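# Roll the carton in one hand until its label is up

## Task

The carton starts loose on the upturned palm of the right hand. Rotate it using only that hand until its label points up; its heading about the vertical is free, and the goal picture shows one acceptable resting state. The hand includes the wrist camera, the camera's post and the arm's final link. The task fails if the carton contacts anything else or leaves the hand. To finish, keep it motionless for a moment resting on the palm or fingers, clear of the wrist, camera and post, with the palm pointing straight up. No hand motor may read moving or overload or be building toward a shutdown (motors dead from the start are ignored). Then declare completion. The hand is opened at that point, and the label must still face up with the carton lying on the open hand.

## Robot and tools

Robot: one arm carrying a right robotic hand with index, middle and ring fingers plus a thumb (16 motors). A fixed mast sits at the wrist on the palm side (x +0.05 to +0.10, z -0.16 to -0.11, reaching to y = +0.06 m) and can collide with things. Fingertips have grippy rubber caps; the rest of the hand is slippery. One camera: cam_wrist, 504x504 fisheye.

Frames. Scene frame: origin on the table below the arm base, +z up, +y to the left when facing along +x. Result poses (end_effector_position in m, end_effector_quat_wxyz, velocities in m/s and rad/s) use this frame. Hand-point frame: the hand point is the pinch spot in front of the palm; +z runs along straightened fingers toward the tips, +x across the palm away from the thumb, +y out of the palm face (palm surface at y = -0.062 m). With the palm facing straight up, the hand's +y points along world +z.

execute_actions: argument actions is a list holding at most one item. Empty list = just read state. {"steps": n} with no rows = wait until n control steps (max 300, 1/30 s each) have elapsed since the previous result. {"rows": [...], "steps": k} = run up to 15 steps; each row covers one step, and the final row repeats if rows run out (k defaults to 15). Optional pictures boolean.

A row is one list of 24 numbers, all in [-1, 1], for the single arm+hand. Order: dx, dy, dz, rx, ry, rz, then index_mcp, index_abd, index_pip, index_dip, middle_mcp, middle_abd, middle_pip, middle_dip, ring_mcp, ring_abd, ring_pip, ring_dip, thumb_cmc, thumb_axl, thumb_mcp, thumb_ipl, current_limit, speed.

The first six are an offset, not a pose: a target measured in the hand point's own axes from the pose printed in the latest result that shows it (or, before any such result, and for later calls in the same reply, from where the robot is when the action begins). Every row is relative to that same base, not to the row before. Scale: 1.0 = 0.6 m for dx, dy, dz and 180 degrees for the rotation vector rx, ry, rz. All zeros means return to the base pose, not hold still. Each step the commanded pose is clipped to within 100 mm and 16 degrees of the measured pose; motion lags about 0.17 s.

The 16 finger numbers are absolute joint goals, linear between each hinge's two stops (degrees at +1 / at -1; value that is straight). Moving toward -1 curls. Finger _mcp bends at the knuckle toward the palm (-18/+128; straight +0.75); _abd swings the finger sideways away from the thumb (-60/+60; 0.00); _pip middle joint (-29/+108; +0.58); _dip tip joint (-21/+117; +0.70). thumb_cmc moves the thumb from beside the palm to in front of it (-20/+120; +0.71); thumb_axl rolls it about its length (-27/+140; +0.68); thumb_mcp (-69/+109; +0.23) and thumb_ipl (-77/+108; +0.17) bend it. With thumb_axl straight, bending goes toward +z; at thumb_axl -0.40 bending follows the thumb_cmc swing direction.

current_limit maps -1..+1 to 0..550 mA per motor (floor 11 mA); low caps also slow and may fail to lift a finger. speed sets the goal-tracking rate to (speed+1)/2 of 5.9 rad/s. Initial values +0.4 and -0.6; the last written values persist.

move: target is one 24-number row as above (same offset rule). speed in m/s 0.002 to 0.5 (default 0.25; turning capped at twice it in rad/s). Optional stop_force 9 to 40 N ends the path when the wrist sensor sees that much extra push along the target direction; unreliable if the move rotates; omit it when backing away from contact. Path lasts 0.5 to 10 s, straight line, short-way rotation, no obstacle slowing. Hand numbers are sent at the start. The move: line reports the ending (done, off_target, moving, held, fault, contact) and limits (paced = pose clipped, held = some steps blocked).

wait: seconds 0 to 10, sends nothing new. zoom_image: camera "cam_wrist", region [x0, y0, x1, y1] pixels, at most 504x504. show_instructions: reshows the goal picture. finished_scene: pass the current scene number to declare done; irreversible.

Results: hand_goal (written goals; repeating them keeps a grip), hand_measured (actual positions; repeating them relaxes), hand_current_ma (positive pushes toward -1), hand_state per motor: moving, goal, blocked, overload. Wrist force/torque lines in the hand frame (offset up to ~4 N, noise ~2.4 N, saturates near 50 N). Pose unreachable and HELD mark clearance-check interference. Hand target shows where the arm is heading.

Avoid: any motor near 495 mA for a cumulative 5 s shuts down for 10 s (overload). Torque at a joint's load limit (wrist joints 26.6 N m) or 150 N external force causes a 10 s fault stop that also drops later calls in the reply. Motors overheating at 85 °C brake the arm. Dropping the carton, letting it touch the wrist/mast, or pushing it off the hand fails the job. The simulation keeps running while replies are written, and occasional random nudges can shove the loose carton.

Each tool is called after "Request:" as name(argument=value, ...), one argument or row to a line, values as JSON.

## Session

Request:
show_instructions(
)

Request:
execute_actions(
  actions=[],
)

Reference images for this scene: goal picture from the wrist camera place.

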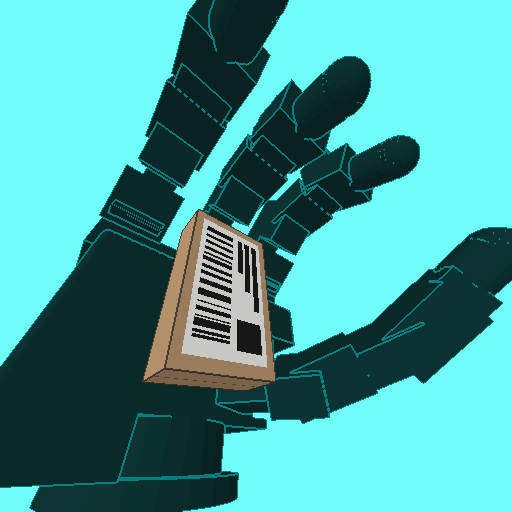

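Scene clock: 0.00 s of 4800.00 s.
end_effector_position=(+0.6115, +0.0823, +0.4912) hand_goal=(+0.046, +0.000, -0.008, +0.280, +0.046, +0.000, -0.008, +0.280, +0.046, +0.000, -0.008, +0.280, -0.104, +0.266, +0.032, -0.018) hand_measured=(+0.060, +0.000, -0.006, +0.282, +0.060, +0.000, -0.006, +0.282, +0.064, +0.000, -0.006, +0.282, -0.092, +0.270, +0.034, -0.016) hand_current_ma=(+79, +0, +12, +12, +78, +0, +12, +14, +91, +0, +13, +12, +63, +27, +11, +11) hand_state=(goal, goal, goal, goal, goal, goal, goal, goal, goal, goal, goal, goal, goal, goal, goal, goal) hand_current_limit=0.40 hand_speed=-0.60 end_effector_quat_wxyz=(+0.495, +0.451, +0.529, +0.522) end_effector_velocity=(-0.001, +0.000, -0.000) end_effector_angular_velocity=(+0.001, +0.000, +0.000)
Joint positions: [-0.162 -1.193  2.181 -4.164 -1.314 -0.044]
Joint velocities: [ 0.    -0.     0.002 -0.001  0.     0.001]
Wrist force (N, on the end effector, along its own x y z axes, offset not removed): no reading
Wrist torque (N m, same axes, about the end effector's origin, offset not removed): no reading
Hand target: +0.611, +0.082, +0.491; +0.495, +0.451, +0.529, +0.522
camera_calibration (this result's frames):
cam_wrist: T_world_to_cam=[[0.0514371, -0.715218, 0.697006, -0.283976], [-0.639288, -0.559774, -0.527222, 0.651017], [0.767245, -0.418469, -0.486023, -0.0731314], [0, 0, 0, 1]] pos_world=[0.486904, 0.130714, 0.50562]

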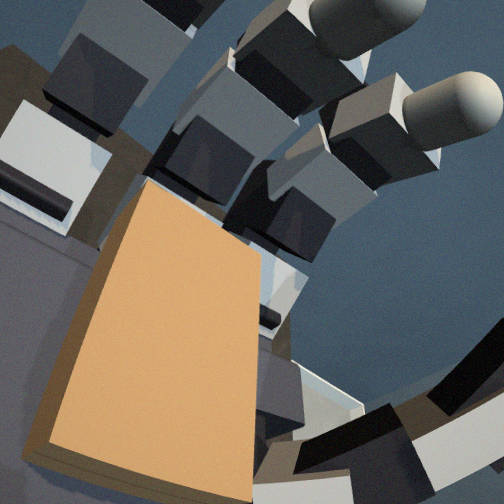

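Request:
move(
  target=[0,-0.166,0,0.16,0,0.0169,0.08,0,0.58,0.6,0.47,0,0.58,-0.05,0.08,0,0.58,0.6,0.3,0.266,0.032,-0.018,0.4,-0.5],
  speed=0.15,
)

Scene clock: 20.00 s of 4800.00 s.
end_effector_position=(+0.6155, +0.0774, +0.3919) hand_goal=(+0.080, +0.000, +0.580, +0.600, +0.470, +0.000, +0.580, -0.050, +0.080, +0.000, +0.580, +0.600, +0.300, +0.266, +0.032, -0.018) hand_measured=(+0.090, +0.000, +0.580, +0.598, +0.482, +0.000, +0.580, -0.046, +0.092, +0.000, +0.580, +0.598, +0.308, +0.270, +0.034, -0.016) hand_current_ma=(+52, +0, +2, -11, +68, +0, +4, +18, +60, +0, +2, -11, +38, +25, +9, +10) hand_state=(goal, goal, goal, goal, goal, goal, goal, goal, goal, goal, goal, goal, goal, goal, goal, goal) hand_current_limit=0.40 hand_speed=-0.50 end_effector_quat_wxyz=(+0.354, +0.573, +0.630, +0.387) end_effector_velocity=(+0.000, +0.001, -0.003) end_effector_angular_velocity=(+0.001, +0.012, +0.001)
Joint positions: [-0.165 -1.386  2.326 -3.601 -1.352 -0.115]
Joint velocities: [ 0.001 -0.003  0.     0.015 -0.001 -0.001]
Wrist force (N, on the end effector, along its own x y z axes, offset not removed): [3.8 -4.6 0.3]
Wrist torque (N m, same axes, about the end effector's origin, offset not removed): [-0.34 -0.67 0.40]
Hand target: +0.615, +0.077, +0.392; +0.354, +0.573, +0.630, +0.386
Off the commanded pose: 0.000 m, 0 deg.
move: done
camera_calibration (this result's frames):
cam_wrist: T_world_to_cam=[[0.36461, -0.720551, 0.589802, -0.3688], [-0.827563, -0.541108, -0.149471, 0.564867], [0.426848, -0.433599, -0.793594, 0.204717], [0, 0, 0, 1]] pos_world=[0.514548, 0.12868, 0.464412]

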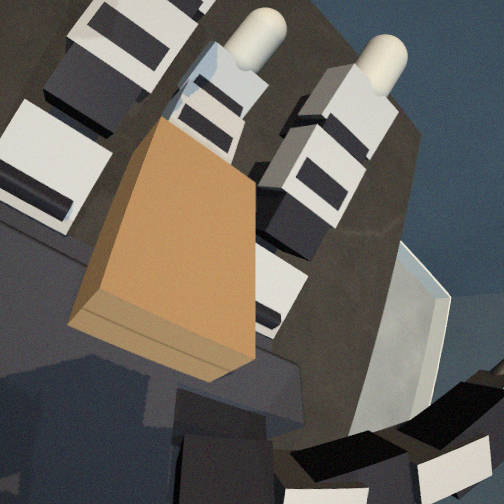

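Request:
move(
  target=[0,-0.058,0.01,0.0556,0,0,0.08,0,0.58,0.6,0.47,0,0.58,-0.05,0.08,0,0.58,0.6,0.3,0.266,0.032,-0.018,0.4,-0.5],
  speed=0.1,
)

Scene clock: 25.07 s of 4800.00 s.
end_effector_position=(+0.6053, +0.0763, +0.3583) hand_goal=(+0.080, +0.000, +0.580, +0.600, +0.470, +0.000, +0.580, -0.050, +0.080, +0.000, +0.580, +0.600, +0.300, +0.266, +0.032, -0.018) hand_measured=(+0.090, +0.000, +0.580, +0.598, +0.482, +0.000, +0.580, -0.046, +0.092, +0.000, +0.580, +0.598, +0.308, +0.270, +0.032, -0.016) hand_current_ma=(+54, +0, +3, -11, +68, +0, +4, +18, +62, +0, +3, -11, +38, +25, +5, +10) hand_state=(goal, goal, goal, goal, goal, goal, goal, goal, goal, goal, goal, goal, goal, goal, goal, goal) hand_current_limit=0.40 hand_speed=-0.50 end_effector_quat_wxyz=(+0.303, +0.602, +0.661, +0.331) end_effector_velocity=(-0.001, +0.001, -0.001) end_effector_angular_velocity=(-0.000, +0.010, +0.001)
Joint positions: [-0.166 -1.464  2.352 -3.372 -1.375 -0.152]
Joint velocities: [ 0.002 -0.005  0.001  0.014 -0.001 -0.001]
Wrist force (N, on the end effector, along its own x y z axes, offset not removed): [1.0 -1.9 2.6]
Wrist torque (N m, same axes, about the end effector's origin, offset not removed): [-0.20 -0.21 0.00]
Hand target: +0.605, +0.076, +0.358; +0.303, +0.602, +0.661, +0.330
Off the commanded pose: 0.000 m, 0 deg.
move: done
camera_calibration (this result's frames):
cam_wrist: T_world_to_cam=[[0.461434, -0.71158, 0.529842, -0.383826], [-0.840409, -0.541937, 0.00408127, 0.503644], [0.284237, -0.447167, -0.848087, 0.288785], [0, 0, 0, 1]] pos_world=[0.518294, 0.128956, 0.446226]

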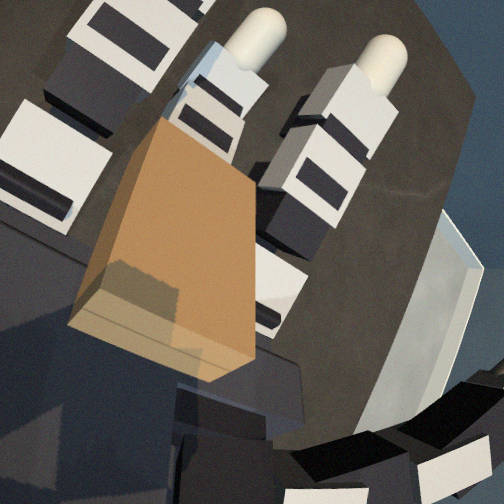

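Request:
move(
  target=[0,-0.058,0.01,0.0556,0,0,0.08,0,0.58,0.6,0.47,0,0.58,-0.05,0.08,0,0.58,0.6,0.3,0.266,0.032,-0.018,0.4,-0.5],
  speed=0.1,
)

Scene clock: 30.47 s of 4800.00 s.
end_effector_position=(+0.5894, +0.0747, +0.3269) hand_goal=(+0.080, +0.000, +0.580, +0.600, +0.470, +0.000, +0.580, -0.050, +0.080, +0.000, +0.580, +0.600, +0.300, +0.266, +0.032, -0.018) hand_measured=(+0.090, +0.000, +0.580, +0.598, +0.482, +0.000, +0.580, -0.046, +0.092, +0.000, +0.580, +0.598, +0.308, +0.270, +0.032, -0.016) hand_current_ma=(+54, +0, +3, -11, +68, +0, +4, +18, +62, +0, +3, -11, +38, +25, +0, +10) hand_state=(goal, goal, goal, goal, goal, goal, goal, goal, goal, goal, goal, goal, goal, goal, goal, goal) hand_current_limit=0.40 hand_speed=-0.50 end_effector_quat_wxyz=(+0.250, +0.626, +0.687, +0.272) end_effector_velocity=(-0.000, +0.001, -0.000) end_effector_angular_velocity=(-0.002, +0.007, +0.002)
Joint positions: [-0.167 -1.543  2.363 -3.129 -1.404 -0.184]
Joint velocities: [ 0.002 -0.005 -0.002  0.014 -0.002 -0.002]
Wrist force (N, on the end effector, along its own x y z axes, offset not removed): [1.0 0.1 5.5]
Wrist torque (N m, same axes, about the end effector's origin, offset not removed): [-0.38 -0.41 0.29]
Hand target: +0.589, +0.075, +0.327; +0.249, +0.626, +0.687, +0.272
Off the commanded pose: 0.000 m, 0 deg.
move: done
camera_calibration (this result's frames):
cam_wrist: T_world_to_cam=[[0.546557, -0.703741, 0.453898, -0.386904], [-0.826578, -0.540307, 0.157602, 0.431138], [0.134333, -0.461321, -0.877005, 0.364819], [0, 0, 0, 1]] pos_world=[0.518826, 0.128965, 0.427615]

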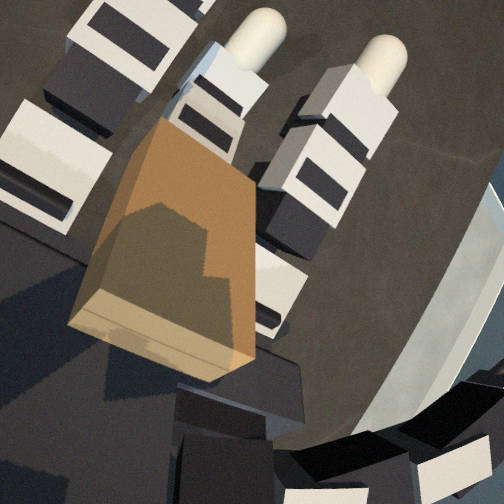

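Request:
move(
  target=[0,-0.035,0.006,0.0333,0,0,0.08,-0.1,0.58,0.6,0.47,0,0.58,-0.05,0.08,0.08,0.58,0.6,0.3,0.266,0.032,-0.018,0.4,-0.5],
  speed=0.08,
)

Scene clock: 33.87 s of 4800.00 s.
end_effector_position=(+0.5768, +0.0735, +0.3100) hand_goal=(+0.080, -0.100, +0.580, +0.600, +0.470, +0.000, +0.580, -0.050, +0.080, +0.080, +0.580, +0.600, +0.300, +0.266, +0.032, -0.018) hand_measured=(+0.090, -0.096, +0.580, +0.598, +0.482, +0.000, +0.580, -0.046, +0.092, +0.076, +0.580, +0.598, +0.308, +0.270, +0.032, -0.016) hand_current_ma=(+54, +16, +3, -11, +68, +0, +4, +18, +62, -14, +3, -11, +38, +25, -3, +9) hand_state=(goal, goal, goal, goal, goal, goal, goal, goal, goal, goal, goal, goal, goal, goal, goal, goal) hand_current_limit=0.40 hand_speed=-0.50 end_effector_quat_wxyz=(+0.217, +0.638, +0.700, +0.236) end_effector_velocity=(-0.001, -0.000, -0.002) end_effector_angular_velocity=(-0.001, +0.012, +0.000)
Joint positions: [-0.167 -1.591  2.362 -2.978 -1.423 -0.2  ]
Joint velocities: [-0.    -0.005 -0.001  0.018 -0.002 -0.002]
Wrist force (N, on the end effector, along its own x y z axes, offset not removed): [3.0 0.8 2.0]
Wrist torque (N m, same axes, about the end effector's origin, offset not removed): [0.13 -0.51 0.61]
Hand target: +0.577, +0.073, +0.310; +0.217, +0.638, +0.701, +0.235
Off the commanded pose: 0.000 m, 0 deg.
move: done
camera_calibration (this result's frames):
cam_wrist: T_world_to_cam=[[0.590543, -0.699741, 0.402022, -0.382802], [-0.805837, -0.538112, 0.247107, 0.382815], [0.0434223, -0.469891, -0.881656, 0.405626], [0, 0, 0, 1]] pos_world=[0.516934, 0.128736, 0.416921]

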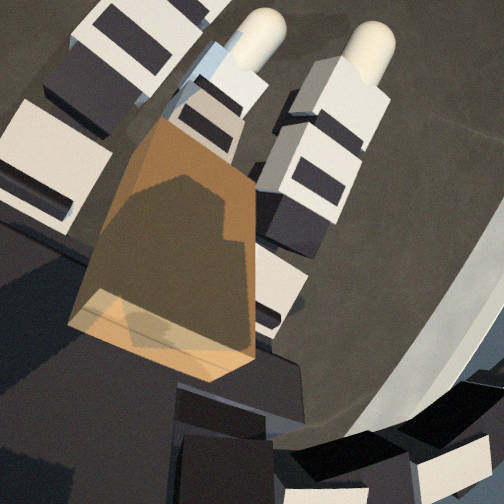

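Request:
zoom_image(
  camera="cam_wrist",
  region=[100,40,320,260],
)

Region (100, 40, 320, 260) of cam_wrist's 504x504 image, scaled by 2.291, with more detail than that image has.

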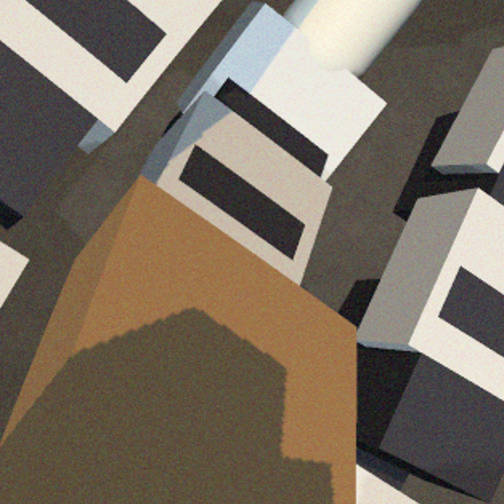

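Request:
move(
  target=[0,0.073,-0.027,-0.0722,0,0,0.4,-0.1,0.58,0.6,0.68,0,0.58,-0.3,0.4,0.08,0.58,0.6,0.3,0.266,0.032,-0.018,0.4,-0.8],
  speed=0.1,
)

Scene clock: 42.80 s of 4800.00 s.
end_effector_position=(+0.6015, +0.0759, +0.3493) hand_goal=(+0.400, -0.100, +0.580, +0.600, +0.680, +0.000, +0.580, -0.300, +0.400, +0.080, +0.580, +0.600, +0.300, +0.266, +0.032, -0.018) hand_measured=(+0.408, -0.096, +0.580, +0.598, +0.690, +0.000, +0.580, -0.296, +0.410, +0.076, +0.580, +0.598, +0.308, +0.270, +0.032, -0.016) hand_current_ma=(+48, +16, +3, -11, +49, +0, +4, +23, +56, -14, +3, -11, +38, +25, -3, +9) hand_state=(goal, goal, goal, goal, goal, goal, goal, goal, goal, goal, goal, goal, goal, goal, goal, goal) hand_current_limit=0.40 hand_speed=-0.80 end_effector_quat_wxyz=(+0.287, +0.609, +0.669, +0.313) end_effector_velocity=(+0.001, +0.000, +0.001) end_effector_angular_velocity=(+0.003, -0.008, -0.002)
Joint positions: [-0.166 -1.489  2.355 -3.299 -1.383 -0.162]
Joint velocities: [ 0.001  0.007 -0.001 -0.015  0.001  0.005]
Wrist force (N, on the end effector, along its own x y z axes, offset not removed): [2.6 3.0 3.6]
Wrist torque (N m, same axes, about the end effector's origin, offset not removed): [0.06 -0.60 0.20]
Hand target: +0.602, +0.076, +0.349; +0.288, +0.609, +0.669, +0.314
Off the commanded pose: 0.000 m, 0 deg.
move: done
camera_calibration (this result's frames):
cam_wrist: T_world_to_cam=[[0.487987, -0.709159, 0.508884, -0.386452], [-0.839116, -0.541667, 0.049815, 0.483508], [0.240319, -0.451321, -0.859393, 0.312756], [0, 0, 0, 1]] pos_world=[0.519142, 0.128999, 0.441353]

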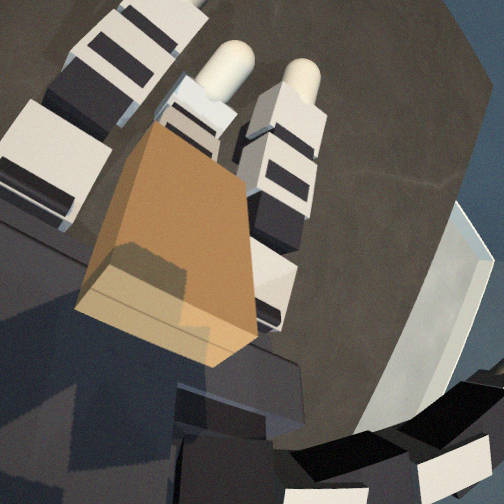

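Request:
move(
  target=[0,-0.035,0.006,0.0333,0,0,0.4,-0.1,0.58,0.6,0.68,0,0.58,-0.3,0.4,0.08,0.58,0.6,0.3,0.266,0.032,-0.018,0.4,-0.8],
  speed=0.08,
)

Scene clock: 46.80 s of 4800.00 s.
end_effector_position=(+0.5909, +0.0749, +0.3309) hand_goal=(+0.400, -0.100, +0.580, +0.600, +0.680, +0.000, +0.580, -0.300, +0.400, +0.080, +0.580, +0.600, +0.300, +0.266, +0.032, -0.018) hand_measured=(+0.410, -0.096, +0.580, +0.598, +0.690, +0.000, +0.580, -0.296, +0.410, +0.076, +0.580, +0.598, +0.308, +0.270, +0.032, -0.016) hand_current_ma=(+48, +16, +3, -11, +50, +0, +4, +23, +56, -14, +3, -11, +38, +25, -3, +9) hand_state=(goal, goal, goal, goal, goal, goal, goal, goal, goal, goal, goal, goal, goal, goal, goal, goal) hand_current_limit=0.40 hand_speed=-0.80 end_effector_quat_wxyz=(+0.255, +0.623, +0.685, +0.278) end_effector_velocity=(-0.002, +0.000, -0.001) end_effector_angular_velocity=(-0.001, +0.007, +0.000)
Joint positions: [-0.167 -1.538  2.362 -3.152 -1.4   -0.181]
Joint velocities: [ 0.    -0.005  0.002  0.01  -0.001 -0.001]
Wrist force (N, on the end effector, along its own x y z axes, offset not removed): [4.8 1.0 -1.2]
Wrist torque (N m, same axes, about the end effector's origin, offset not removed): [0.34 -0.54 0.43]
Hand target: +0.591, +0.075, +0.331; +0.255, +0.623, +0.685, +0.278
Off the commanded pose: 0.000 m, 0 deg.
move: done
camera_calibration (this result's frames):
cam_wrist: T_world_to_cam=[[0.53819, -0.704545, 0.462567, -0.387332], [-0.829312, -0.540559, 0.141556, 0.438789], [0.150312, -0.459796, -0.875211, 0.358048], [0, 0, 0, 1]] pos_world=[0.518531, 0.128928, 0.430421]

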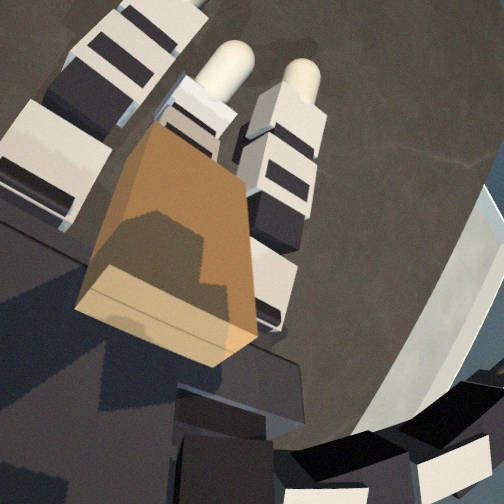

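Request:
move(
  target=[0,0.0887,-0.036,-0.0885,0,0,0.5,-0.1,0.58,0.6,0.68,0,0.58,-0.3,0.5,0.08,0.58,0.6,0.3,0.266,0.032,-0.018,0.4,-0.8],
  speed=0.13,
)

Request:
move(
  target=[0,0,0,0,0,0,0.55,-0.1,0.58,0.6,0.79,0,0.58,-0.3,0.55,0.08,0.58,0.6,0.3,0.266,0.032,-0.018,0.4,-0.9],
  speed=0.1,
)

Scene clock: 64.00 s of 4800.00 s.
end_effector_position=(+0.6136, +0.0771, +0.3834) hand_goal=(+0.500, -0.100, +0.580, +0.600, +0.680, +0.000, +0.580, -0.300, +0.500, +0.080, +0.580, +0.600, +0.300, +0.266, +0.032, -0.018) hand_measured=(+0.510, -0.096, +0.580, +0.598, +0.690, +0.000, +0.580, -0.296, +0.510, +0.076, +0.580, +0.598, +0.308, +0.270, +0.032, -0.016) hand_current_ma=(+49, +16, +3, -11, +54, +0, +4, +22, +57, -14, +3, -11, +38, +25, -3, +9) hand_state=(goal, goal, goal, goal, goal, goal, goal, goal, goal, goal, goal, goal, goal, goal, goal, goal) hand_current_limit=0.40 hand_speed=-0.80 end_effector_quat_wxyz=(+0.339, +0.582, +0.640, +0.370) end_effector_velocity=(+0.001, +0.001, +0.002) end_effector_angular_velocity=(+0.001, -0.011, +0.001)
Joint positions: [-0.165 -1.412  2.332 -3.528 -1.359 -0.126]
Joint velocities: [ 0.002  0.007 -0.002 -0.015  0.001  0.003]
Wrist force (N, on the end effector, along its own x y z axes, offset not removed): [7.7 1.1 0.9]
Wrist torque (N m, same axes, about the end effector's origin, offset not removed): [0.07 -0.93 0.88]
Hand target: +0.614, +0.077, +0.384; +0.339, +0.582, +0.639, +0.370
Off the commanded pose: 0.000 m, 0 deg.
move: done
camera_calibration (this result's frames):
cam_wrist: T_world_to_cam=[[0.394648, -0.717818, 0.573577, -0.37573], [-0.834256, -0.541536, -0.103711, 0.548557], [0.385058, -0.437581, -0.81256, 0.231863], [0, 0, 0, 1]] pos_world=[0.516637, 0.128816, 0.460805]

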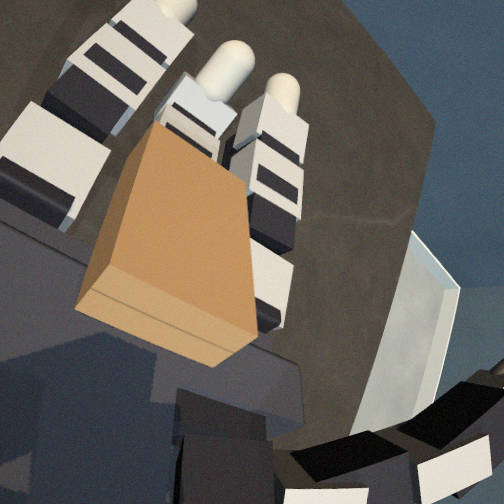

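Scene clock: 64.70 s of 4800.00 s.
end_effector_position=(+0.6137, +0.0771, +0.3834) hand_goal=(+0.550, -0.100, +0.580, +0.600, +0.790, +0.000, +0.580, -0.300, +0.550, +0.080, +0.580, +0.600, +0.300, +0.266, +0.032, -0.018) hand_measured=(+0.558, -0.096, +0.580, +0.598, +0.800, +0.000, +0.580, -0.296, +0.560, +0.076, +0.580, +0.598, +0.308, +0.270, +0.032, -0.016) hand_current_ma=(+48, +16, +3, -11, +50, +0, +4, +22, +56, -14, +3, -11, +38, +25, -3, +9) hand_state=(goal, goal, goal, goal, goal, goal, goal, goal, goal, goal, goal, goal, goal, goal, goal, goal) hand_current_limit=0.40 hand_speed=-0.90 end_effector_quat_wxyz=(+0.339, +0.582, +0.640, +0.370) end_effector_velocity=(+0.000, +0.001, -0.000) end_effector_angular_velocity=(-0.000, -0.000, +0.001)
Joint positions: [-0.165 -1.412  2.332 -3.528 -1.359 -0.126]
Joint velocities: [ 0.001  0.001  0.    -0.001  0.    -0.001]
Wrist force (N, on the end effector, along its own x y z axes, offset not removed): [-2.0 -0.4 0.3]
Wrist torque (N m, same axes, about the end effector's origin, offset not removed): [0.05 0.17 -0.12]
Hand target: +0.614, +0.077, +0.383; +0.339, +0.582, +0.640, +0.370
Off the commanded pose: 0.000 m, 0 deg.
move: done
camera_calibration (this result's frames):
cam_wrist: T_world_to_cam=[[0.394635, -0.717855, 0.57354, -0.375715], [-0.834259, -0.541522, -0.103754, 0.548595], [0.385065, -0.437536, -0.812581, 0.231859], [0, 0, 0, 1]] pos_world=[0.51666, 0.128814, 0.460811]

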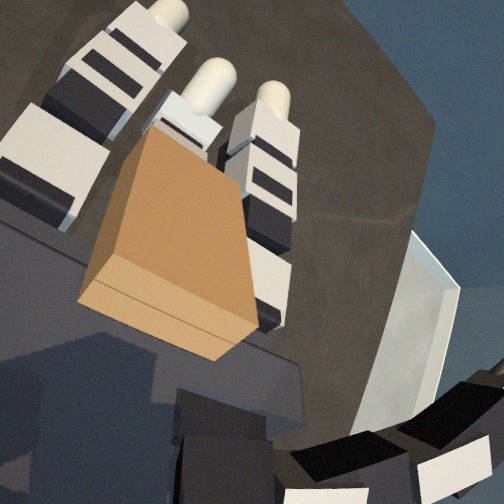

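Request:
move(
  target=[0,-0.035,0.006,0.0333,0,0,0.55,-0.1,0.58,0.6,0.79,0,0.58,-0.3,0.55,0.08,0.58,0.6,0.3,0.266,0.032,-0.018,0.4,-0.9],
  speed=0.08,
)

Scene clock: 67.80 s of 4800.00 s.
end_effector_position=(+0.6065, +0.0764, +0.3635) hand_goal=(+0.550, -0.100, +0.580, +0.600, +0.790, +0.000, +0.580, -0.300, +0.550, +0.080, +0.580, +0.600, +0.300, +0.266, +0.032, -0.018) hand_measured=(+0.558, -0.096, +0.580, +0.598, +0.800, +0.000, +0.580, -0.296, +0.560, +0.076, +0.580, +0.598, +0.308, +0.270, +0.032, -0.016) hand_current_ma=(+48, +16, +3, -11, +50, +0, +4, +22, +56, -14, +3, -11, +38, +25, -3, +9) hand_state=(goal, goal, goal, goal, goal, goal, goal, goal, goal, goal, goal, goal, goal, goal, goal, goal) hand_current_limit=0.40 hand_speed=-0.90 end_effector_quat_wxyz=(+0.308, +0.599, +0.658, +0.336) end_effector_velocity=(-0.000, +0.000, +0.000) end_effector_angular_velocity=(-0.001, +0.005, +0.000)
Joint positions: [-0.166 -1.461  2.349 -3.39  -1.372 -0.148]
Joint velocities: [ 0.    -0.005 -0.001  0.011 -0.001 -0.001]
Wrist force (N, on the end effector, along its own x y z axes, offset not removed): [3.8 2.4 3.3]
Wrist torque (N m, same axes, about the end effector's origin, offset not removed): [0.19 -0.63 0.26]
Hand target: +0.606, +0.076, +0.363; +0.308, +0.599, +0.658, +0.336
Off the commanded pose: 0.000 m, 0 deg.
move: done
camera_calibration (this result's frames):
cam_wrist: T_world_to_cam=[[0.451972, -0.712531, 0.536676, -0.383749], [-0.840351, -0.541915, -0.0117701, 0.510418], [0.29922, -0.445677, -0.843706, 0.282146], [0, 0, 0, 1]] pos_world=[0.51795, 0.128916, 0.450005]

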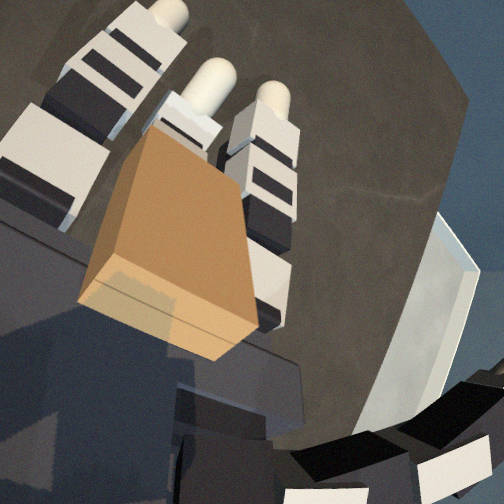

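Request:
zoom_image(
  camera="cam_wrist",
  region=[0,0,320,320],
)

Region (0, 0, 320, 320) of cam_wrist's 504x504 image, scaled by 1.575, with more detail than that image has.

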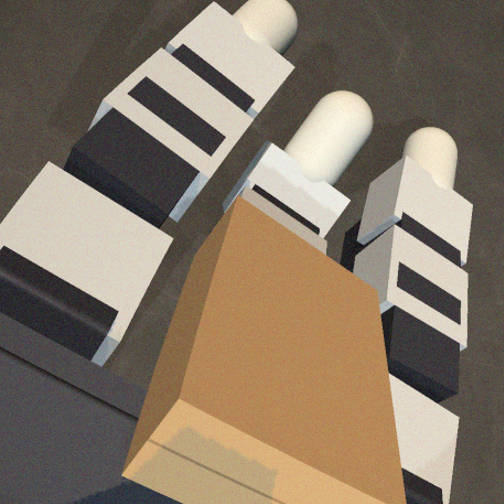

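Request:
move(
  target=[0,0,0,0,0,0,0.55,-0.1,0.58,0.6,0.76,0,0.2,-0.1,0.55,0.08,0.58,0.6,0.3,0.266,0.032,-0.018,0.4,-0.7],
  speed=0.1,
)

Scene clock: 94.80 s of 4800.00 s.
end_effector_position=(+0.6064, +0.0764, +0.3635) hand_goal=(+0.550, -0.100, +0.580, +0.600, +0.760, +0.000, +0.200, -0.100, +0.550, +0.080, +0.580, +0.600, +0.300, +0.266, +0.032, -0.018) hand_measured=(+0.558, -0.096, +0.580, +0.598, +0.786, +0.000, +0.208, -0.102, +0.560, +0.076, +0.580, +0.598, +0.308, +0.270, +0.032, -0.016) hand_current_ma=(+48, +16, +3, -11, +140, +0, +45, -13, +56, -14, +3, -11, +38, +25, -3, +9) hand_state=(goal, goal, goal, goal, blocked, goal, goal, goal, goal, goal, goal, goal, goal, goal, goal, goal) hand_current_limit=0.40 hand_speed=-0.70 end_effector_quat_wxyz=(+0.308, +0.599, +0.658, +0.336) end_effector_velocity=(+0.000, -0.001, +0.001) end_effector_angular_velocity=(+0.000, -0.002, -0.002)
Joint positions: [-0.166 -1.461  2.349 -3.39  -1.372 -0.148]
Joint velocities: [-0.002 -0.001 -0.    -0.     0.     0.   ]
Wrist force (N, on the end effector, along its own x y z axes, offset not removed): [-0.7 -0.9 5.0]
Wrist torque (N m, same axes, about the end effector's origin, offset not removed): [-0.26 -0.12 -0.12]
Hand target: +0.606, +0.076, +0.364; +0.308, +0.599, +0.658, +0.336
Off the commanded pose: 0.000 m, 0 deg.
move: done
camera_calibration (this result's frames):
cam_wrist: T_world_to_cam=[[0.452006, -0.712462, 0.536739, -0.383789], [-0.840323, -0.541959, -0.0117272, 0.510382], [0.299246, -0.445733, -0.843667, 0.282131], [0, 0, 0, 1]] pos_world=[0.517934, 0.128926, 0.450004]

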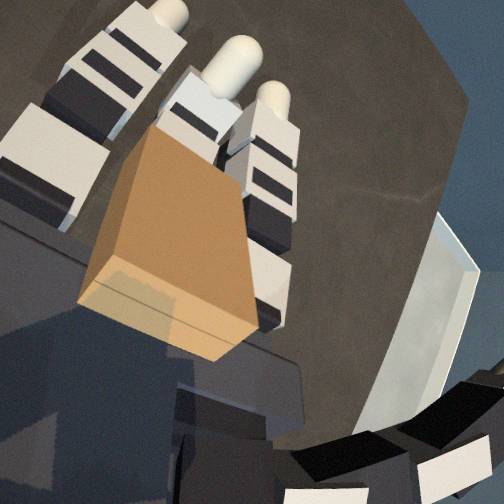

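Request:
move(
  target=[0,-0.058,0.01,0.0556,0,0,0.55,-0.1,0.58,0.6,0.78,0,0.2,-0.1,0.55,0.08,0.58,0.6,0.3,0.266,0.032,-0.018,0.4,-0.7],
  speed=0.1,
)

Scene clock: 98.37 s of 4800.00 s.
end_effector_position=(+0.5911, +0.0749, +0.3318) hand_goal=(+0.550, -0.100, +0.580, +0.600, +0.780, +0.000, +0.200, -0.100, +0.550, +0.080, +0.580, +0.600, +0.300, +0.266, +0.032, -0.018) hand_measured=(+0.558, -0.096, +0.580, +0.598, +0.790, +0.000, +0.208, -0.102, +0.560, +0.076, +0.580, +0.598, +0.308, +0.270, +0.032, -0.016) hand_current_ma=(+48, +16, +3, -11, +58, +0, +44, -13, +56, -14, +3, -11, +38, +25, -3, +9) hand_state=(goal, goal, goal, goal, goal, goal, goal, goal, goal, goal, goal, goal, goal, goal, goal, goal) hand_current_limit=0.40 hand_speed=-0.70 end_effector_quat_wxyz=(+0.255, +0.623, +0.685, +0.278) end_effector_velocity=(-0.000, +0.000, -0.001) end_effector_angular_velocity=(-0.001, +0.008, +0.002)
Joint positions: [-0.167 -1.54   2.36  -3.148 -1.4   -0.181]
Joint velocities: [ 0.001 -0.004 -0.003  0.014 -0.001 -0.002]
Wrist force (N, on the end effector, along its own x y z axes, offset not removed): [0.4 3.4 3.3]
Wrist torque (N m, same axes, about the end effector's origin, offset not removed): [0.45 -0.16 0.24]
Hand target: +0.591, +0.075, +0.332; +0.255, +0.623, +0.685, +0.278
Off the commanded pose: 0.000 m, 0 deg.
move: done
camera_calibration (this result's frames):
cam_wrist: T_world_to_cam=[[0.538471, -0.704496, 0.462313, -0.387934], [-0.829211, -0.540588, 0.142034, 0.438631], [0.149858, -0.459837, -0.875267, 0.359143], [0, 0, 0, 1]] pos_world=[0.518788, 0.128967, 0.431392]

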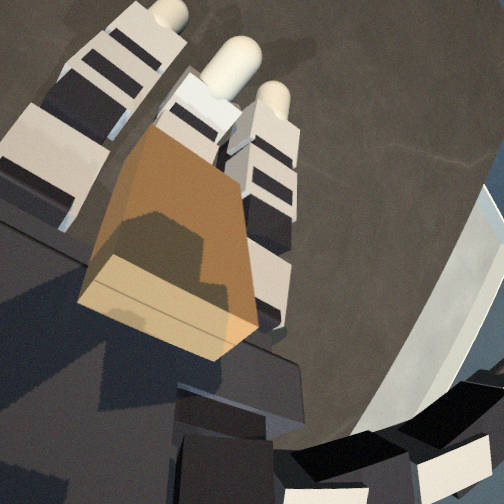

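Request:
move(
  target=[0,-0.047,0.008,0.0444,0,0,0.55,-0.1,0.58,0.6,0.78,0,0.2,-0.1,0.55,0.08,0.58,0.6,0.3,0.266,0.032,-0.018,0.4,-0.7],
  speed=0.1,
)

Scene clock: 103.63 s of 4800.00 s.
end_effector_position=(+0.5745, +0.0733, +0.3088) hand_goal=(+0.550, -0.100, +0.580, +0.600, +0.780, +0.000, +0.200, -0.100, +0.550, +0.080, +0.580, +0.600, +0.300, +0.266, +0.032, -0.018) hand_measured=(+0.558, -0.096, +0.580, +0.598, +0.790, +0.000, +0.208, -0.102, +0.560, +0.076, +0.580, +0.598, +0.308, +0.270, +0.032, -0.016) hand_current_ma=(+48, +16, +3, -11, +58, +0, +42, -13, +56, -14, +3, -11, +38, +25, -3, +9) hand_state=(goal, goal, goal, goal, goal, goal, goal, goal, goal, goal, goal, goal, goal, goal, goal, goal) hand_current_limit=0.40 hand_speed=-0.70 end_effector_quat_wxyz=(+0.211, +0.640, +0.703, +0.230) end_effector_velocity=(-0.001, +0.000, -0.002) end_effector_angular_velocity=(-0.001, +0.011, +0.000)
Joint positions: [-0.167 -1.602  2.36  -2.948 -1.427 -0.203]
Joint velocities: [ 0.001 -0.003 -0.002  0.016 -0.003 -0.001]
Wrist force (N, on the end effector, along its own x y z axes, offset not removed): [3.3 -1.2 3.3]
Wrist torque (N m, same axes, about the end effector's origin, offset not removed): [-0.30 -0.59 0.20]
Hand target: +0.574, +0.073, +0.309; +0.211, +0.640, +0.703, +0.230
Off the commanded pose: 0.000 m, 0 deg.
move: done
camera_calibration (this result's frames):
cam_wrist: T_world_to_cam=[[0.597374, -0.699107, 0.39293, -0.382289], [-0.801464, -0.537705, 0.261778, 0.374104], [0.0282694, -0.471298, -0.881521, 0.413354], [0, 0, 0, 1]] pos_world=[0.516515, 0.12871, 0.416661]

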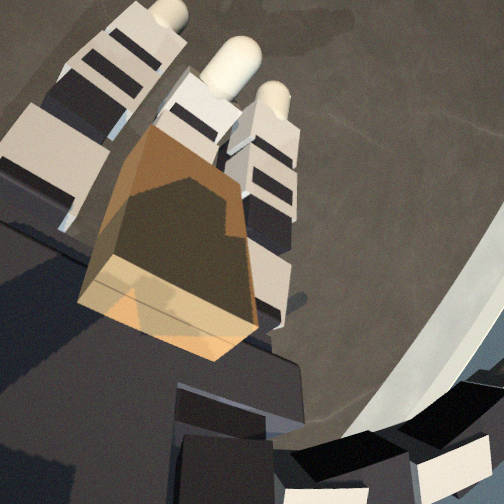

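Request:
move(
  target=[0,0.034,-0.011,-0.0333,0,0,0.55,-0.1,0.58,0.6,0.78,0,0.2,-0.5,0.55,0.08,0.58,0.6,0.3,0.266,0.032,-0.018,0.4,-0.7],
  speed=0.1,
)

Request:
move(
  target=[0,0,0,0,0,0,0.55,-0.1,0.58,0.6,0.78,0,0.42,-0.5,0.55,0.08,0.58,0.6,0.3,0.266,0.032,-0.018,0.4,-0.93],
  speed=0.1,
)

Scene clock: 140.80 s of 4800.00 s.
end_effector_position=(+0.5868, +0.0744, +0.3260) hand_goal=(+0.550, -0.100, +0.580, +0.600, +0.780, +0.000, +0.200, -0.500, +0.550, +0.080, +0.580, +0.600, +0.300, +0.266, +0.032, -0.018) hand_measured=(+0.558, -0.096, +0.580, +0.598, +0.790, +0.000, +0.208, -0.496, +0.560, +0.076, +0.580, +0.598, +0.308, +0.270, +0.032, -0.016) hand_current_ma=(+48, +16, +3, -11, +58, +0, +40, +21, +56, -14, +3, -11, +38, +25, -4, +9) hand_state=(goal, goal, goal, goal, goal, goal, goal, goal, goal, goal, goal, goal, goal, goal, goal, goal) hand_current_limit=0.40 hand_speed=-0.70 end_effector_quat_wxyz=(+0.244, +0.628, +0.690, +0.266) end_effector_velocity=(+0.001, +0.000, +0.001) end_effector_angular_velocity=(+0.001, -0.007, +0.000)
Joint positions: [-0.167 -1.558  2.362 -3.097 -1.406 -0.187]
Joint velocities: [ 0.     0.005  0.    -0.012  0.002  0.001]
Wrist force (N, on the end effector, along its own x y z axes, offset not removed): [0.8 -0.3 1.0]
Wrist torque (N m, same axes, about the end effector's origin, offset not removed): [-0.03 -0.18 0.01]
Hand target: +0.587, +0.074, +0.326; +0.245, +0.628, +0.689, +0.266
Off the commanded pose: 0.000 m, 0 deg.
move: done
camera_calibration (this result's frames):
cam_wrist: T_world_to_cam=[[0.554159, -0.703124, 0.445562, -0.387109], [-0.823829, -0.539925, 0.172587, 0.422427], [0.11922, -0.462707, -0.878458, 0.373732], [0, 0, 0, 1]] pos_world=[0.517972, 0.128822, 0.427884]

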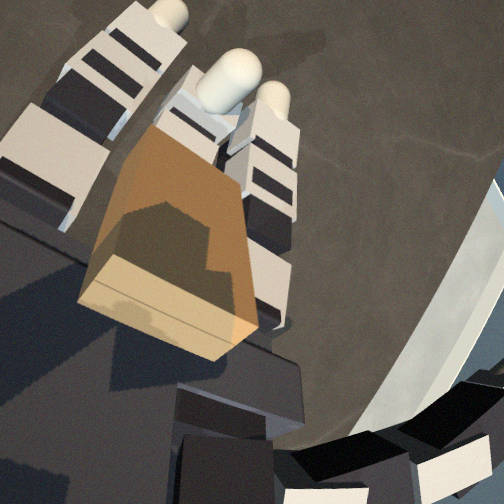

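Scene clock: 142.30 s of 4800.00 s.
end_effector_position=(+0.5868, +0.0744, +0.3260) hand_goal=(+0.550, -0.100, +0.580, +0.600, +0.780, +0.000, +0.420, -0.500, +0.550, +0.080, +0.580, +0.600, +0.300, +0.266, +0.032, -0.018) hand_measured=(+0.558, -0.096, +0.580, +0.598, +0.790, +0.000, +0.420, -0.496, +0.560, +0.076, +0.580, +0.598, +0.308, +0.270, +0.032, -0.016) hand_current_ma=(+48, +16, +3, -11, +58, +0, -2, +21, +56, -14, +3, -11, +38, +25, -4, +9) hand_state=(goal, goal, goal, goal, goal, goal, goal, goal, goal, goal, goal, goal, goal, goal, goal, goal) hand_current_limit=0.40 hand_speed=-0.93 end_effector_quat_wxyz=(+0.244, +0.628, +0.690, +0.266) end_effector_velocity=(-0.000, -0.000, -0.002) end_effector_angular_velocity=(+0.001, +0.004, -0.001)
Joint positions: [-0.167 -1.558  2.362 -3.097 -1.406 -0.187]
Joint velocities: [ 0.     0.003  0.001  0.001 -0.001  0.002]
Wrist force (N, on the end effector, along its own x y z axes, offset not removed): [1.9 0.2 4.5]
Wrist torque (N m, same axes, about the end effector's origin, offset not removed): [-0.36 -0.46 0.31]
Hand target: +0.587, +0.074, +0.326; +0.244, +0.628, +0.690, +0.266
Off the commanded pose: 0.000 m, 0 deg.
move: done
camera_calibration (this result's frames):
cam_wrist: T_world_to_cam=[[0.554167, -0.703123, 0.445553, -0.387102], [-0.823824, -0.539935, 0.172582, 0.422431], [0.119223, -0.462696, -0.878463, 0.373737], [0, 0, 0, 1]] pos_world=[0.517969, 0.128832, 0.427884]

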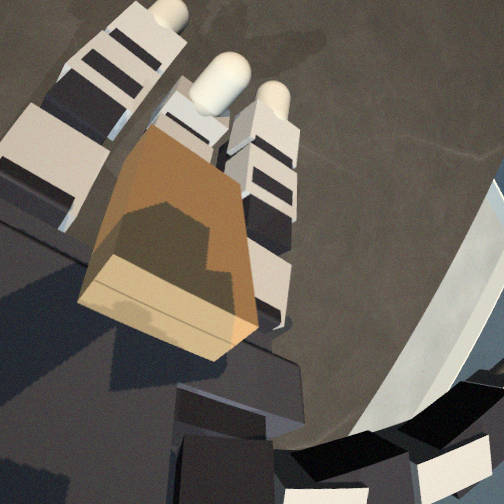

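Request:
move(
  target=[0,0.0887,-0.036,-0.0885,0,0,0.6,-0.1,0.58,0.6,0.78,0,0.25,-0.4,0.6,0.08,0.58,0.6,0.3,0.266,0.032,-0.018,0.4,-0.7],
  speed=0.13,
)

Request:
move(
  target=[0,0,0,0,0,0,0.65,-0.1,0.58,0.6,0.9,0,0.25,-0.4,0.65,0.08,0.58,0.6,0.3,0.266,0.032,-0.018,0.4,-0.9],
  speed=0.1,
)

Scene clock: 178.47 s of 4800.00 s.
end_effector_position=(+0.6113, +0.0768, +0.3777) hand_goal=(+0.600, -0.100, +0.580, +0.600, +0.780, +0.000, +0.250, -0.400, +0.600, +0.080, +0.580, +0.600, +0.300, +0.266, +0.032, -0.018) hand_measured=(+0.608, -0.096, +0.580, +0.598, +0.790, +0.000, +0.258, -0.402, +0.610, +0.076, +0.580, +0.598, +0.308, +0.270, +0.032, -0.016) hand_current_ma=(+45, +16, +3, -11, +58, +0, +41, -14, +52, -14, +3, -11, +38, +25, -4, +9) hand_state=(goal, goal, goal, goal, goal, goal, goal, goal, goal, goal, goal, goal, goal, goal, goal, goal) hand_current_limit=0.40 hand_speed=-0.70 end_effector_quat_wxyz=(+0.329, +0.588, +0.646, +0.359) end_effector_velocity=(+0.000, -0.000, +0.002) end_effector_angular_velocity=(+0.001, -0.010, -0.001)
Joint positions: [-0.166 -1.432  2.338 -3.477 -1.363 -0.134]
Joint velocities: [ 0.     0.004 -0.001 -0.013  0.001  0.003]
Wrist force (N, on the end effector, along its own x y z axes, offset not removed): [3.7 -1.5 1.0]
Wrist torque (N m, same axes, about the end effector's origin, offset not removed): [0.04 -0.40 0.14]
Hand target: +0.611, +0.077, +0.378; +0.329, +0.588, +0.646, +0.359
Off the commanded pose: 0.000 m, 0 deg.
move: done
camera_calibration (this result's frames):
cam_wrist: T_world_to_cam=[[0.414645, -0.716003, 0.561613, -0.379593], [-0.837441, -0.541719, -0.0723473, 0.536025], [0.356037, -0.440319, -0.824231, 0.250356], [0, 0, 0, 1]] pos_world=[0.517149, 0.128821, 0.458316]

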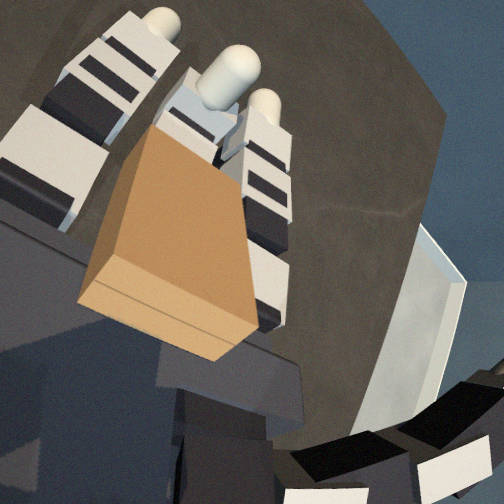

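Scene clock: 179.27 s of 4800.00 s.
end_effector_position=(+0.6114, +0.0768, +0.3777) hand_goal=(+0.650, -0.100, +0.580, +0.600, +0.900, +0.000, +0.250, -0.400, +0.650, +0.080, +0.580, +0.600, +0.300, +0.266, +0.032, -0.018) hand_measured=(+0.658, -0.096, +0.580, +0.598, +0.914, +0.000, +0.262, -0.396, +0.660, +0.076, +0.580, +0.598, +0.308, +0.270, +0.032, -0.016) hand_current_ma=(+47, +16, +4, -10, +71, +0, +59, +17, +54, -14, +3, -10, +38, +25, -4, +9) hand_state=(goal, goal, goal, goal, goal, goal, goal, goal, goal, goal, goal, goal, goal, goal, goal, goal) hand_current_limit=0.40 hand_speed=-0.90 end_effector_quat_wxyz=(+0.329, +0.588, +0.646, +0.359) end_effector_velocity=(+0.000, -0.000, -0.000) end_effector_angular_velocity=(-0.001, -0.000, -0.000)
Joint positions: [-0.166 -1.432  2.338 -3.477 -1.363 -0.134]
Joint velocities: [-0.001  0.001  0.    -0.002 -0.    -0.001]
Wrist force (N, on the end effector, along its own x y z axes, offset not removed): [3.4 0.8 3.8]
Wrist torque (N m, same axes, about the end effector's origin, offset not removed): [-0.03 -0.53 0.46]
Hand target: +0.611, +0.077, +0.378; +0.329, +0.588, +0.646, +0.359
Off the commanded pose: 0.000 m, 0 deg.
move: done
camera_calibration (this result's frames):
cam_wrist: T_world_to_cam=[[0.414643, -0.716041, 0.561565, -0.37958], [-0.837446, -0.541706, -0.0723744, 0.536056], [0.356027, -0.440271, -0.824261, 0.250368], [0, 0, 0, 1]] pos_world=[0.51717, 0.12882, 0.458324]

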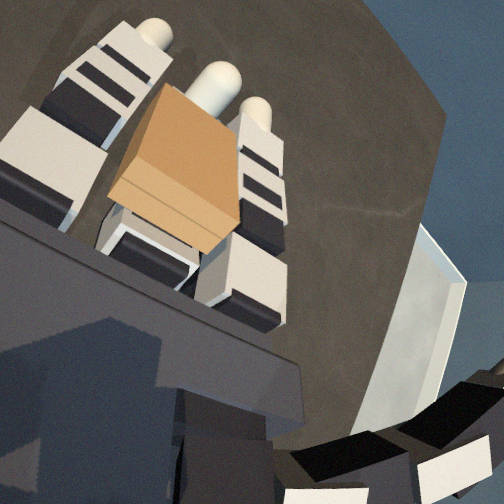

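Request:
move(
  target=[0,0,0,0,0,0,0.55,-0.1,0.58,0.6,0.78,0,0.45,-0.4,0.55,0.08,0.58,0.6,0.3,0.266,0.032,-0.018,0.4,-0.88],
  speed=0.1,
)

Scene clock: 185.53 s of 4800.00 s.
end_effector_position=(+0.6113, +0.0768, +0.3777) hand_goal=(+0.550, -0.100, +0.580, +0.600, +0.780, +0.000, +0.450, -0.400, +0.550, +0.080, +0.580, +0.600, +0.300, +0.266, +0.032, -0.018) hand_measured=(+0.576, -0.096, +0.580, +0.598, +0.814, +0.000, +0.452, -0.396, +0.580, +0.076, +0.580, +0.598, +0.308, +0.270, +0.032, -0.016) hand_current_ma=(+136, +16, +4, -10, +184, +0, +13, +17, +156, -14, +3, -10, +38, +25, -4, +9) hand_state=(blocked, goal, goal, goal, blocked, goal, goal, goal, blocked, goal, goal, goal, goal, goal, goal, goal) hand_current_limit=0.40 hand_speed=-0.88 end_effector_quat_wxyz=(+0.329, +0.588, +0.646, +0.359) end_effector_velocity=(+0.000, -0.000, +0.000) end_effector_angular_velocity=(+0.000, -0.001, -0.000)
Joint positions: [-0.166 -1.432  2.338 -3.477 -1.363 -0.134]
Joint velocities: [-0.001 -0.    -0.    -0.001  0.     0.   ]
Wrist force (N, on the end effector, along its own x y z axes, offset not removed): [2.5 -0.5 7.6]
Wrist torque (N m, same axes, about the end effector's origin, offset not removed): [-0.62 -0.54 0.36]
Hand target: +0.611, +0.077, +0.378; +0.329, +0.588, +0.646, +0.359
Off the commanded pose: 0.000 m, 0 deg.
move: done
camera_calibration (this result's frames):
cam_wrist: T_world_to_cam=[[0.414646, -0.716003, 0.561612, -0.379593], [-0.837441, -0.541718, -0.072346, 0.536024], [0.356036, -0.440319, -0.824231, 0.250357], [0, 0, 0, 1]] pos_world=[0.517149, 0.128821, 0.458315]

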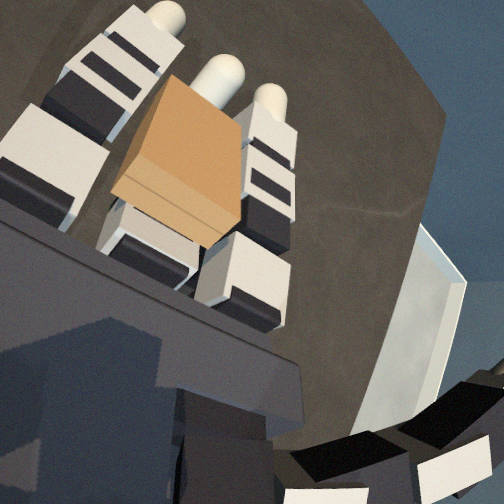

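Request:
move(
  target=[0,0,0,0,0,0,0.27,-0.1,0.58,0.6,0.5,0,0.58,-0.2,0.27,0.08,0.58,0.6,0.3,0.266,0.032,-0.018,0.4,-0.8],
  speed=0.1,
)

Scene clock: 190.80 s of 4800.00 s.
end_effector_position=(+0.6114, +0.0768, +0.3777) hand_goal=(+0.270, -0.100, +0.580, +0.600, +0.500, +0.000, +0.580, -0.200, +0.270, +0.080, +0.580, +0.600, +0.300, +0.266, +0.032, -0.018) hand_measured=(+0.298, -0.096, +0.580, +0.598, +0.540, +0.000, +0.582, -0.202, +0.302, +0.076, +0.580, +0.598, +0.308, +0.270, +0.032, -0.016) hand_current_ma=(+147, +16, +4, -10, +214, +0, +5, -13, +169, -14, +4, -10, +38, +25, -4, +9) hand_state=(blocked, goal, goal, goal, blocked, goal, goal, goal, blocked, goal, goal, goal, goal, goal, goal, goal) hand_current_limit=0.40 hand_speed=-0.80 end_effector_quat_wxyz=(+0.329, +0.588, +0.646, +0.359) end_effector_velocity=(+0.000, -0.000, -0.001) end_effector_angular_velocity=(-0.000, +0.002, -0.000)
Joint positions: [-0.166 -1.432  2.338 -3.477 -1.363 -0.134]
Joint velocities: [-0.     0.002  0.    -0.001  0.    -0.   ]
Wrist force (N, on the end effector, along its own x y z axes, offset not removed): [0.0 -0.2 0.3]
Wrist torque (N m, same axes, about the end effector's origin, offset not removed): [0.28 -0.07 0.05]
Hand target: +0.611, +0.077, +0.378; +0.329, +0.588, +0.646, +0.359
Off the commanded pose: 0.000 m, 0 deg.
move: done
camera_calibration (this result's frames):
cam_wrist: T_world_to_cam=[[0.414644, -0.716041, 0.561565, -0.37958], [-0.837446, -0.541707, -0.0723732, 0.536055], [0.356026, -0.440271, -0.824262, 0.250368], [0, 0, 0, 1]] pos_world=[0.517171, 0.12882, 0.458323]

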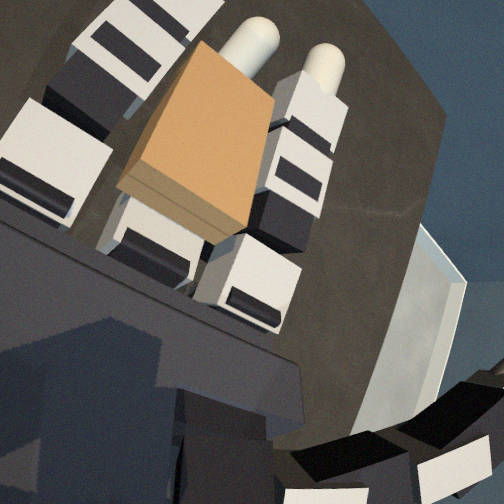

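Request:
move(
  target=[0,-0.107,0.0095,0.1,0,0,0.27,-0.12,0.58,0.6,0.5,0,0.58,-0.05,0.27,0.1,0.58,0.6,0.3,0.266,0.032,-0.018,0.4,-0.8],
  speed=0.12,
)

Scene clock: 195.87 s of 4800.00 s.
end_effector_position=(+0.5826, +0.0740, +0.3203) hand_goal=(+0.270, -0.120, +0.580, +0.600, +0.500, +0.000, +0.580, -0.050, +0.270, +0.100, +0.580, +0.600, +0.300, +0.266, +0.032, -0.018) hand_measured=(+0.296, -0.116, +0.580, +0.598, +0.538, +0.000, +0.582, -0.052, +0.300, +0.096, +0.580, +0.598, +0.308, +0.270, +0.032, -0.016) hand_current_ma=(+140, +16, +4, -10, +202, +0, +5, -10, +162, -14, +4, -10, +38, +25, -4, +9) hand_state=(blocked, goal, goal, goal, blocked, goal, goal, goal, blocked, goal, goal, goal, goal, goal, goal, goal) hand_current_limit=0.40 hand_speed=-0.80 end_effector_quat_wxyz=(+0.233, +0.632, +0.694, +0.254) end_effector_velocity=(-0.001, -0.000, -0.003) end_effector_angular_velocity=(+0.001, +0.014, -0.001)
Joint positions: [-0.167 -1.575  2.362 -3.044 -1.413 -0.193]
Joint velocities: [ 0.    -0.004 -0.001  0.018 -0.002  0.001]
Wrist force (N, on the end effector, along its own x y z axes, offset not removed): [4.5 1.3 -1.2]
Wrist torque (N m, same axes, about the end effector's origin, offset not removed): [0.45 -0.45 0.48]
Hand target: +0.583, +0.074, +0.320; +0.233, +0.632, +0.694, +0.253
Off the commanded pose: 0.000 m, 0 deg.
move: done
camera_calibration (this result's frames):
cam_wrist: T_world_to_cam=[[0.569732, -0.701713, 0.42779, -0.386011], [-0.817131, -0.53927, 0.203681, 0.40589], [0.0877684, -0.465604, -0.88063, 0.388249], [0, 0, 0, 1]] pos_world=[0.517512, 0.128785, 0.424363]

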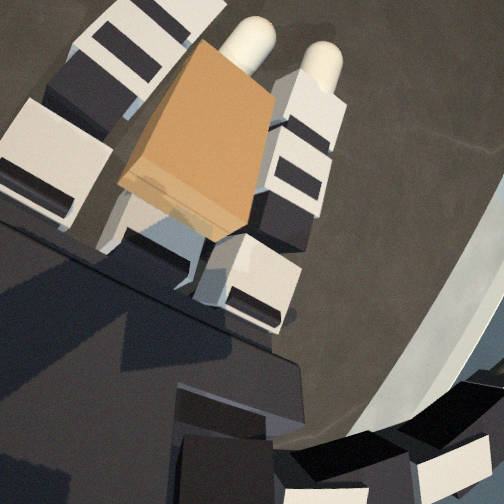

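Request:
move(
  target=[0,0,0,0,0,0,0.27,-0.12,0.58,0.6,0.5,0,0.58,0.2,0.27,0.1,0.58,0.6,0.3,0.266,0.032,-0.018,0.4,-0.85],
  speed=0.1,
)

Scene clock: 200.93 s of 4800.00 s.
end_effector_position=(+0.5826, +0.0740, +0.3203) hand_goal=(+0.270, -0.120, +0.580, +0.600, +0.500, +0.000, +0.580, +0.200, +0.270, +0.100, +0.580, +0.600, +0.300, +0.266, +0.032, -0.018) hand_measured=(+0.296, -0.116, +0.580, +0.598, +0.538, +0.000, +0.582, +0.198, +0.300, +0.096, +0.580, +0.598, +0.308, +0.270, +0.032, -0.016) hand_current_ma=(+139, +16, +4, -10, +200, +0, +15, -9, +161, -14, +4, -10, +38, +25, -4, +9) hand_state=(blocked, goal, goal, goal, blocked, goal, goal, goal, blocked, goal, goal, goal, goal, goal, goal, goal) hand_current_limit=0.40 hand_speed=-0.85 end_effector_quat_wxyz=(+0.233, +0.632, +0.694, +0.254) end_effector_velocity=(+0.000, -0.001, +0.001) end_effector_angular_velocity=(-0.001, -0.002, -0.001)
Joint positions: [-0.167 -1.575  2.362 -3.044 -1.413 -0.193]
Joint velocities: [-0.001  0.001 -0.    -0.003 -0.     0.   ]
Wrist force (N, on the end effector, along its own x y z axes, offset not removed): [1.2 1.0 2.5]
Wrist torque (N m, same axes, about the end effector's origin, offset not removed): [-0.04 -0.11 0.27]
Hand target: +0.583, +0.074, +0.320; +0.233, +0.632, +0.694, +0.254
Off the commanded pose: 0.000 m, 0 deg.
move: done
camera_calibration (this result's frames):
cam_wrist: T_world_to_cam=[[0.569745, -0.70169, 0.427811, -0.386024], [-0.817118, -0.539292, 0.203671, 0.405892], [0.0878009, -0.465613, -0.880622, 0.388244], [0, 0, 0, 1]] pos_world=[0.517508, 0.128797, 0.424373]

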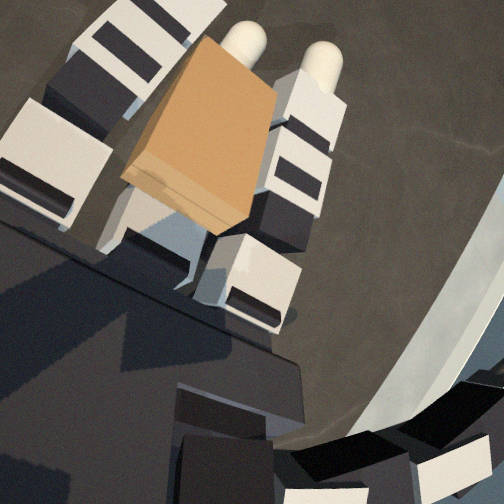

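Request:
move(
  target=[0,0,0,0,0,0,0.27,-0.14,0.58,0.6,0.5,0,0.58,0.36,0.27,0.11,0.58,0.6,0.3,0.266,0.032,-0.018,0.4,-0.85],
  speed=0.1,
)

Scene clock: 204.23 s of 4800.00 s.
end_effector_position=(+0.5826, +0.0740, +0.3203) hand_goal=(+0.270, -0.140, +0.580, +0.600, +0.500, +0.000, +0.580, +0.360, +0.270, +0.110, +0.580, +0.600, +0.300, +0.266, +0.032, -0.018) hand_measured=(+0.296, -0.136, +0.582, +0.598, +0.534, +0.000, +0.584, +0.358, +0.300, +0.106, +0.582, +0.598, +0.308, +0.270, +0.032, -0.016) hand_current_ma=(+139, +20, +6, -10, +187, +0, +19, -10, +161, -17, +6, -10, +38, +25, -4, +9) hand_state=(blocked, goal, goal, goal, blocked, goal, goal, goal, blocked, goal, goal, goal, goal, goal, goal, goal) hand_current_limit=0.40 hand_speed=-0.85 end_effector_quat_wxyz=(+0.233, +0.632, +0.694, +0.254) end_effector_velocity=(+0.000, -0.000, -0.001) end_effector_angular_velocity=(-0.000, +0.002, +0.001)
Joint positions: [-0.167 -1.575  2.362 -3.044 -1.413 -0.193]
Joint velocities: [-0.001  0.001 -0.     0.001  0.001 -0.002]
Wrist force (N, on the end effector, along its own x y z axes, offset not removed): [6.6 1.5 3.2]
Wrist torque (N m, same axes, about the end effector's origin, offset not removed): [0.16 -1.03 0.68]
Hand target: +0.583, +0.074, +0.320; +0.233, +0.632, +0.694, +0.254
Off the commanded pose: 0.000 m, 0 deg.
move: done
camera_calibration (this result's frames):
cam_wrist: T_world_to_cam=[[0.569732, -0.701713, 0.42779, -0.386011], [-0.817131, -0.539269, 0.203681, 0.40589], [0.087768, -0.465604, -0.88063, 0.388249], [0, 0, 0, 1]] pos_world=[0.517512, 0.128785, 0.424363]

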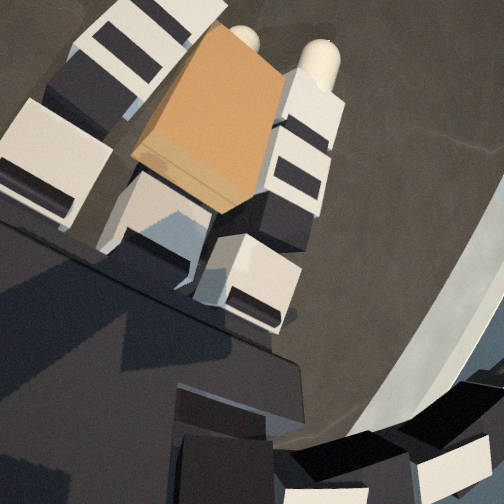

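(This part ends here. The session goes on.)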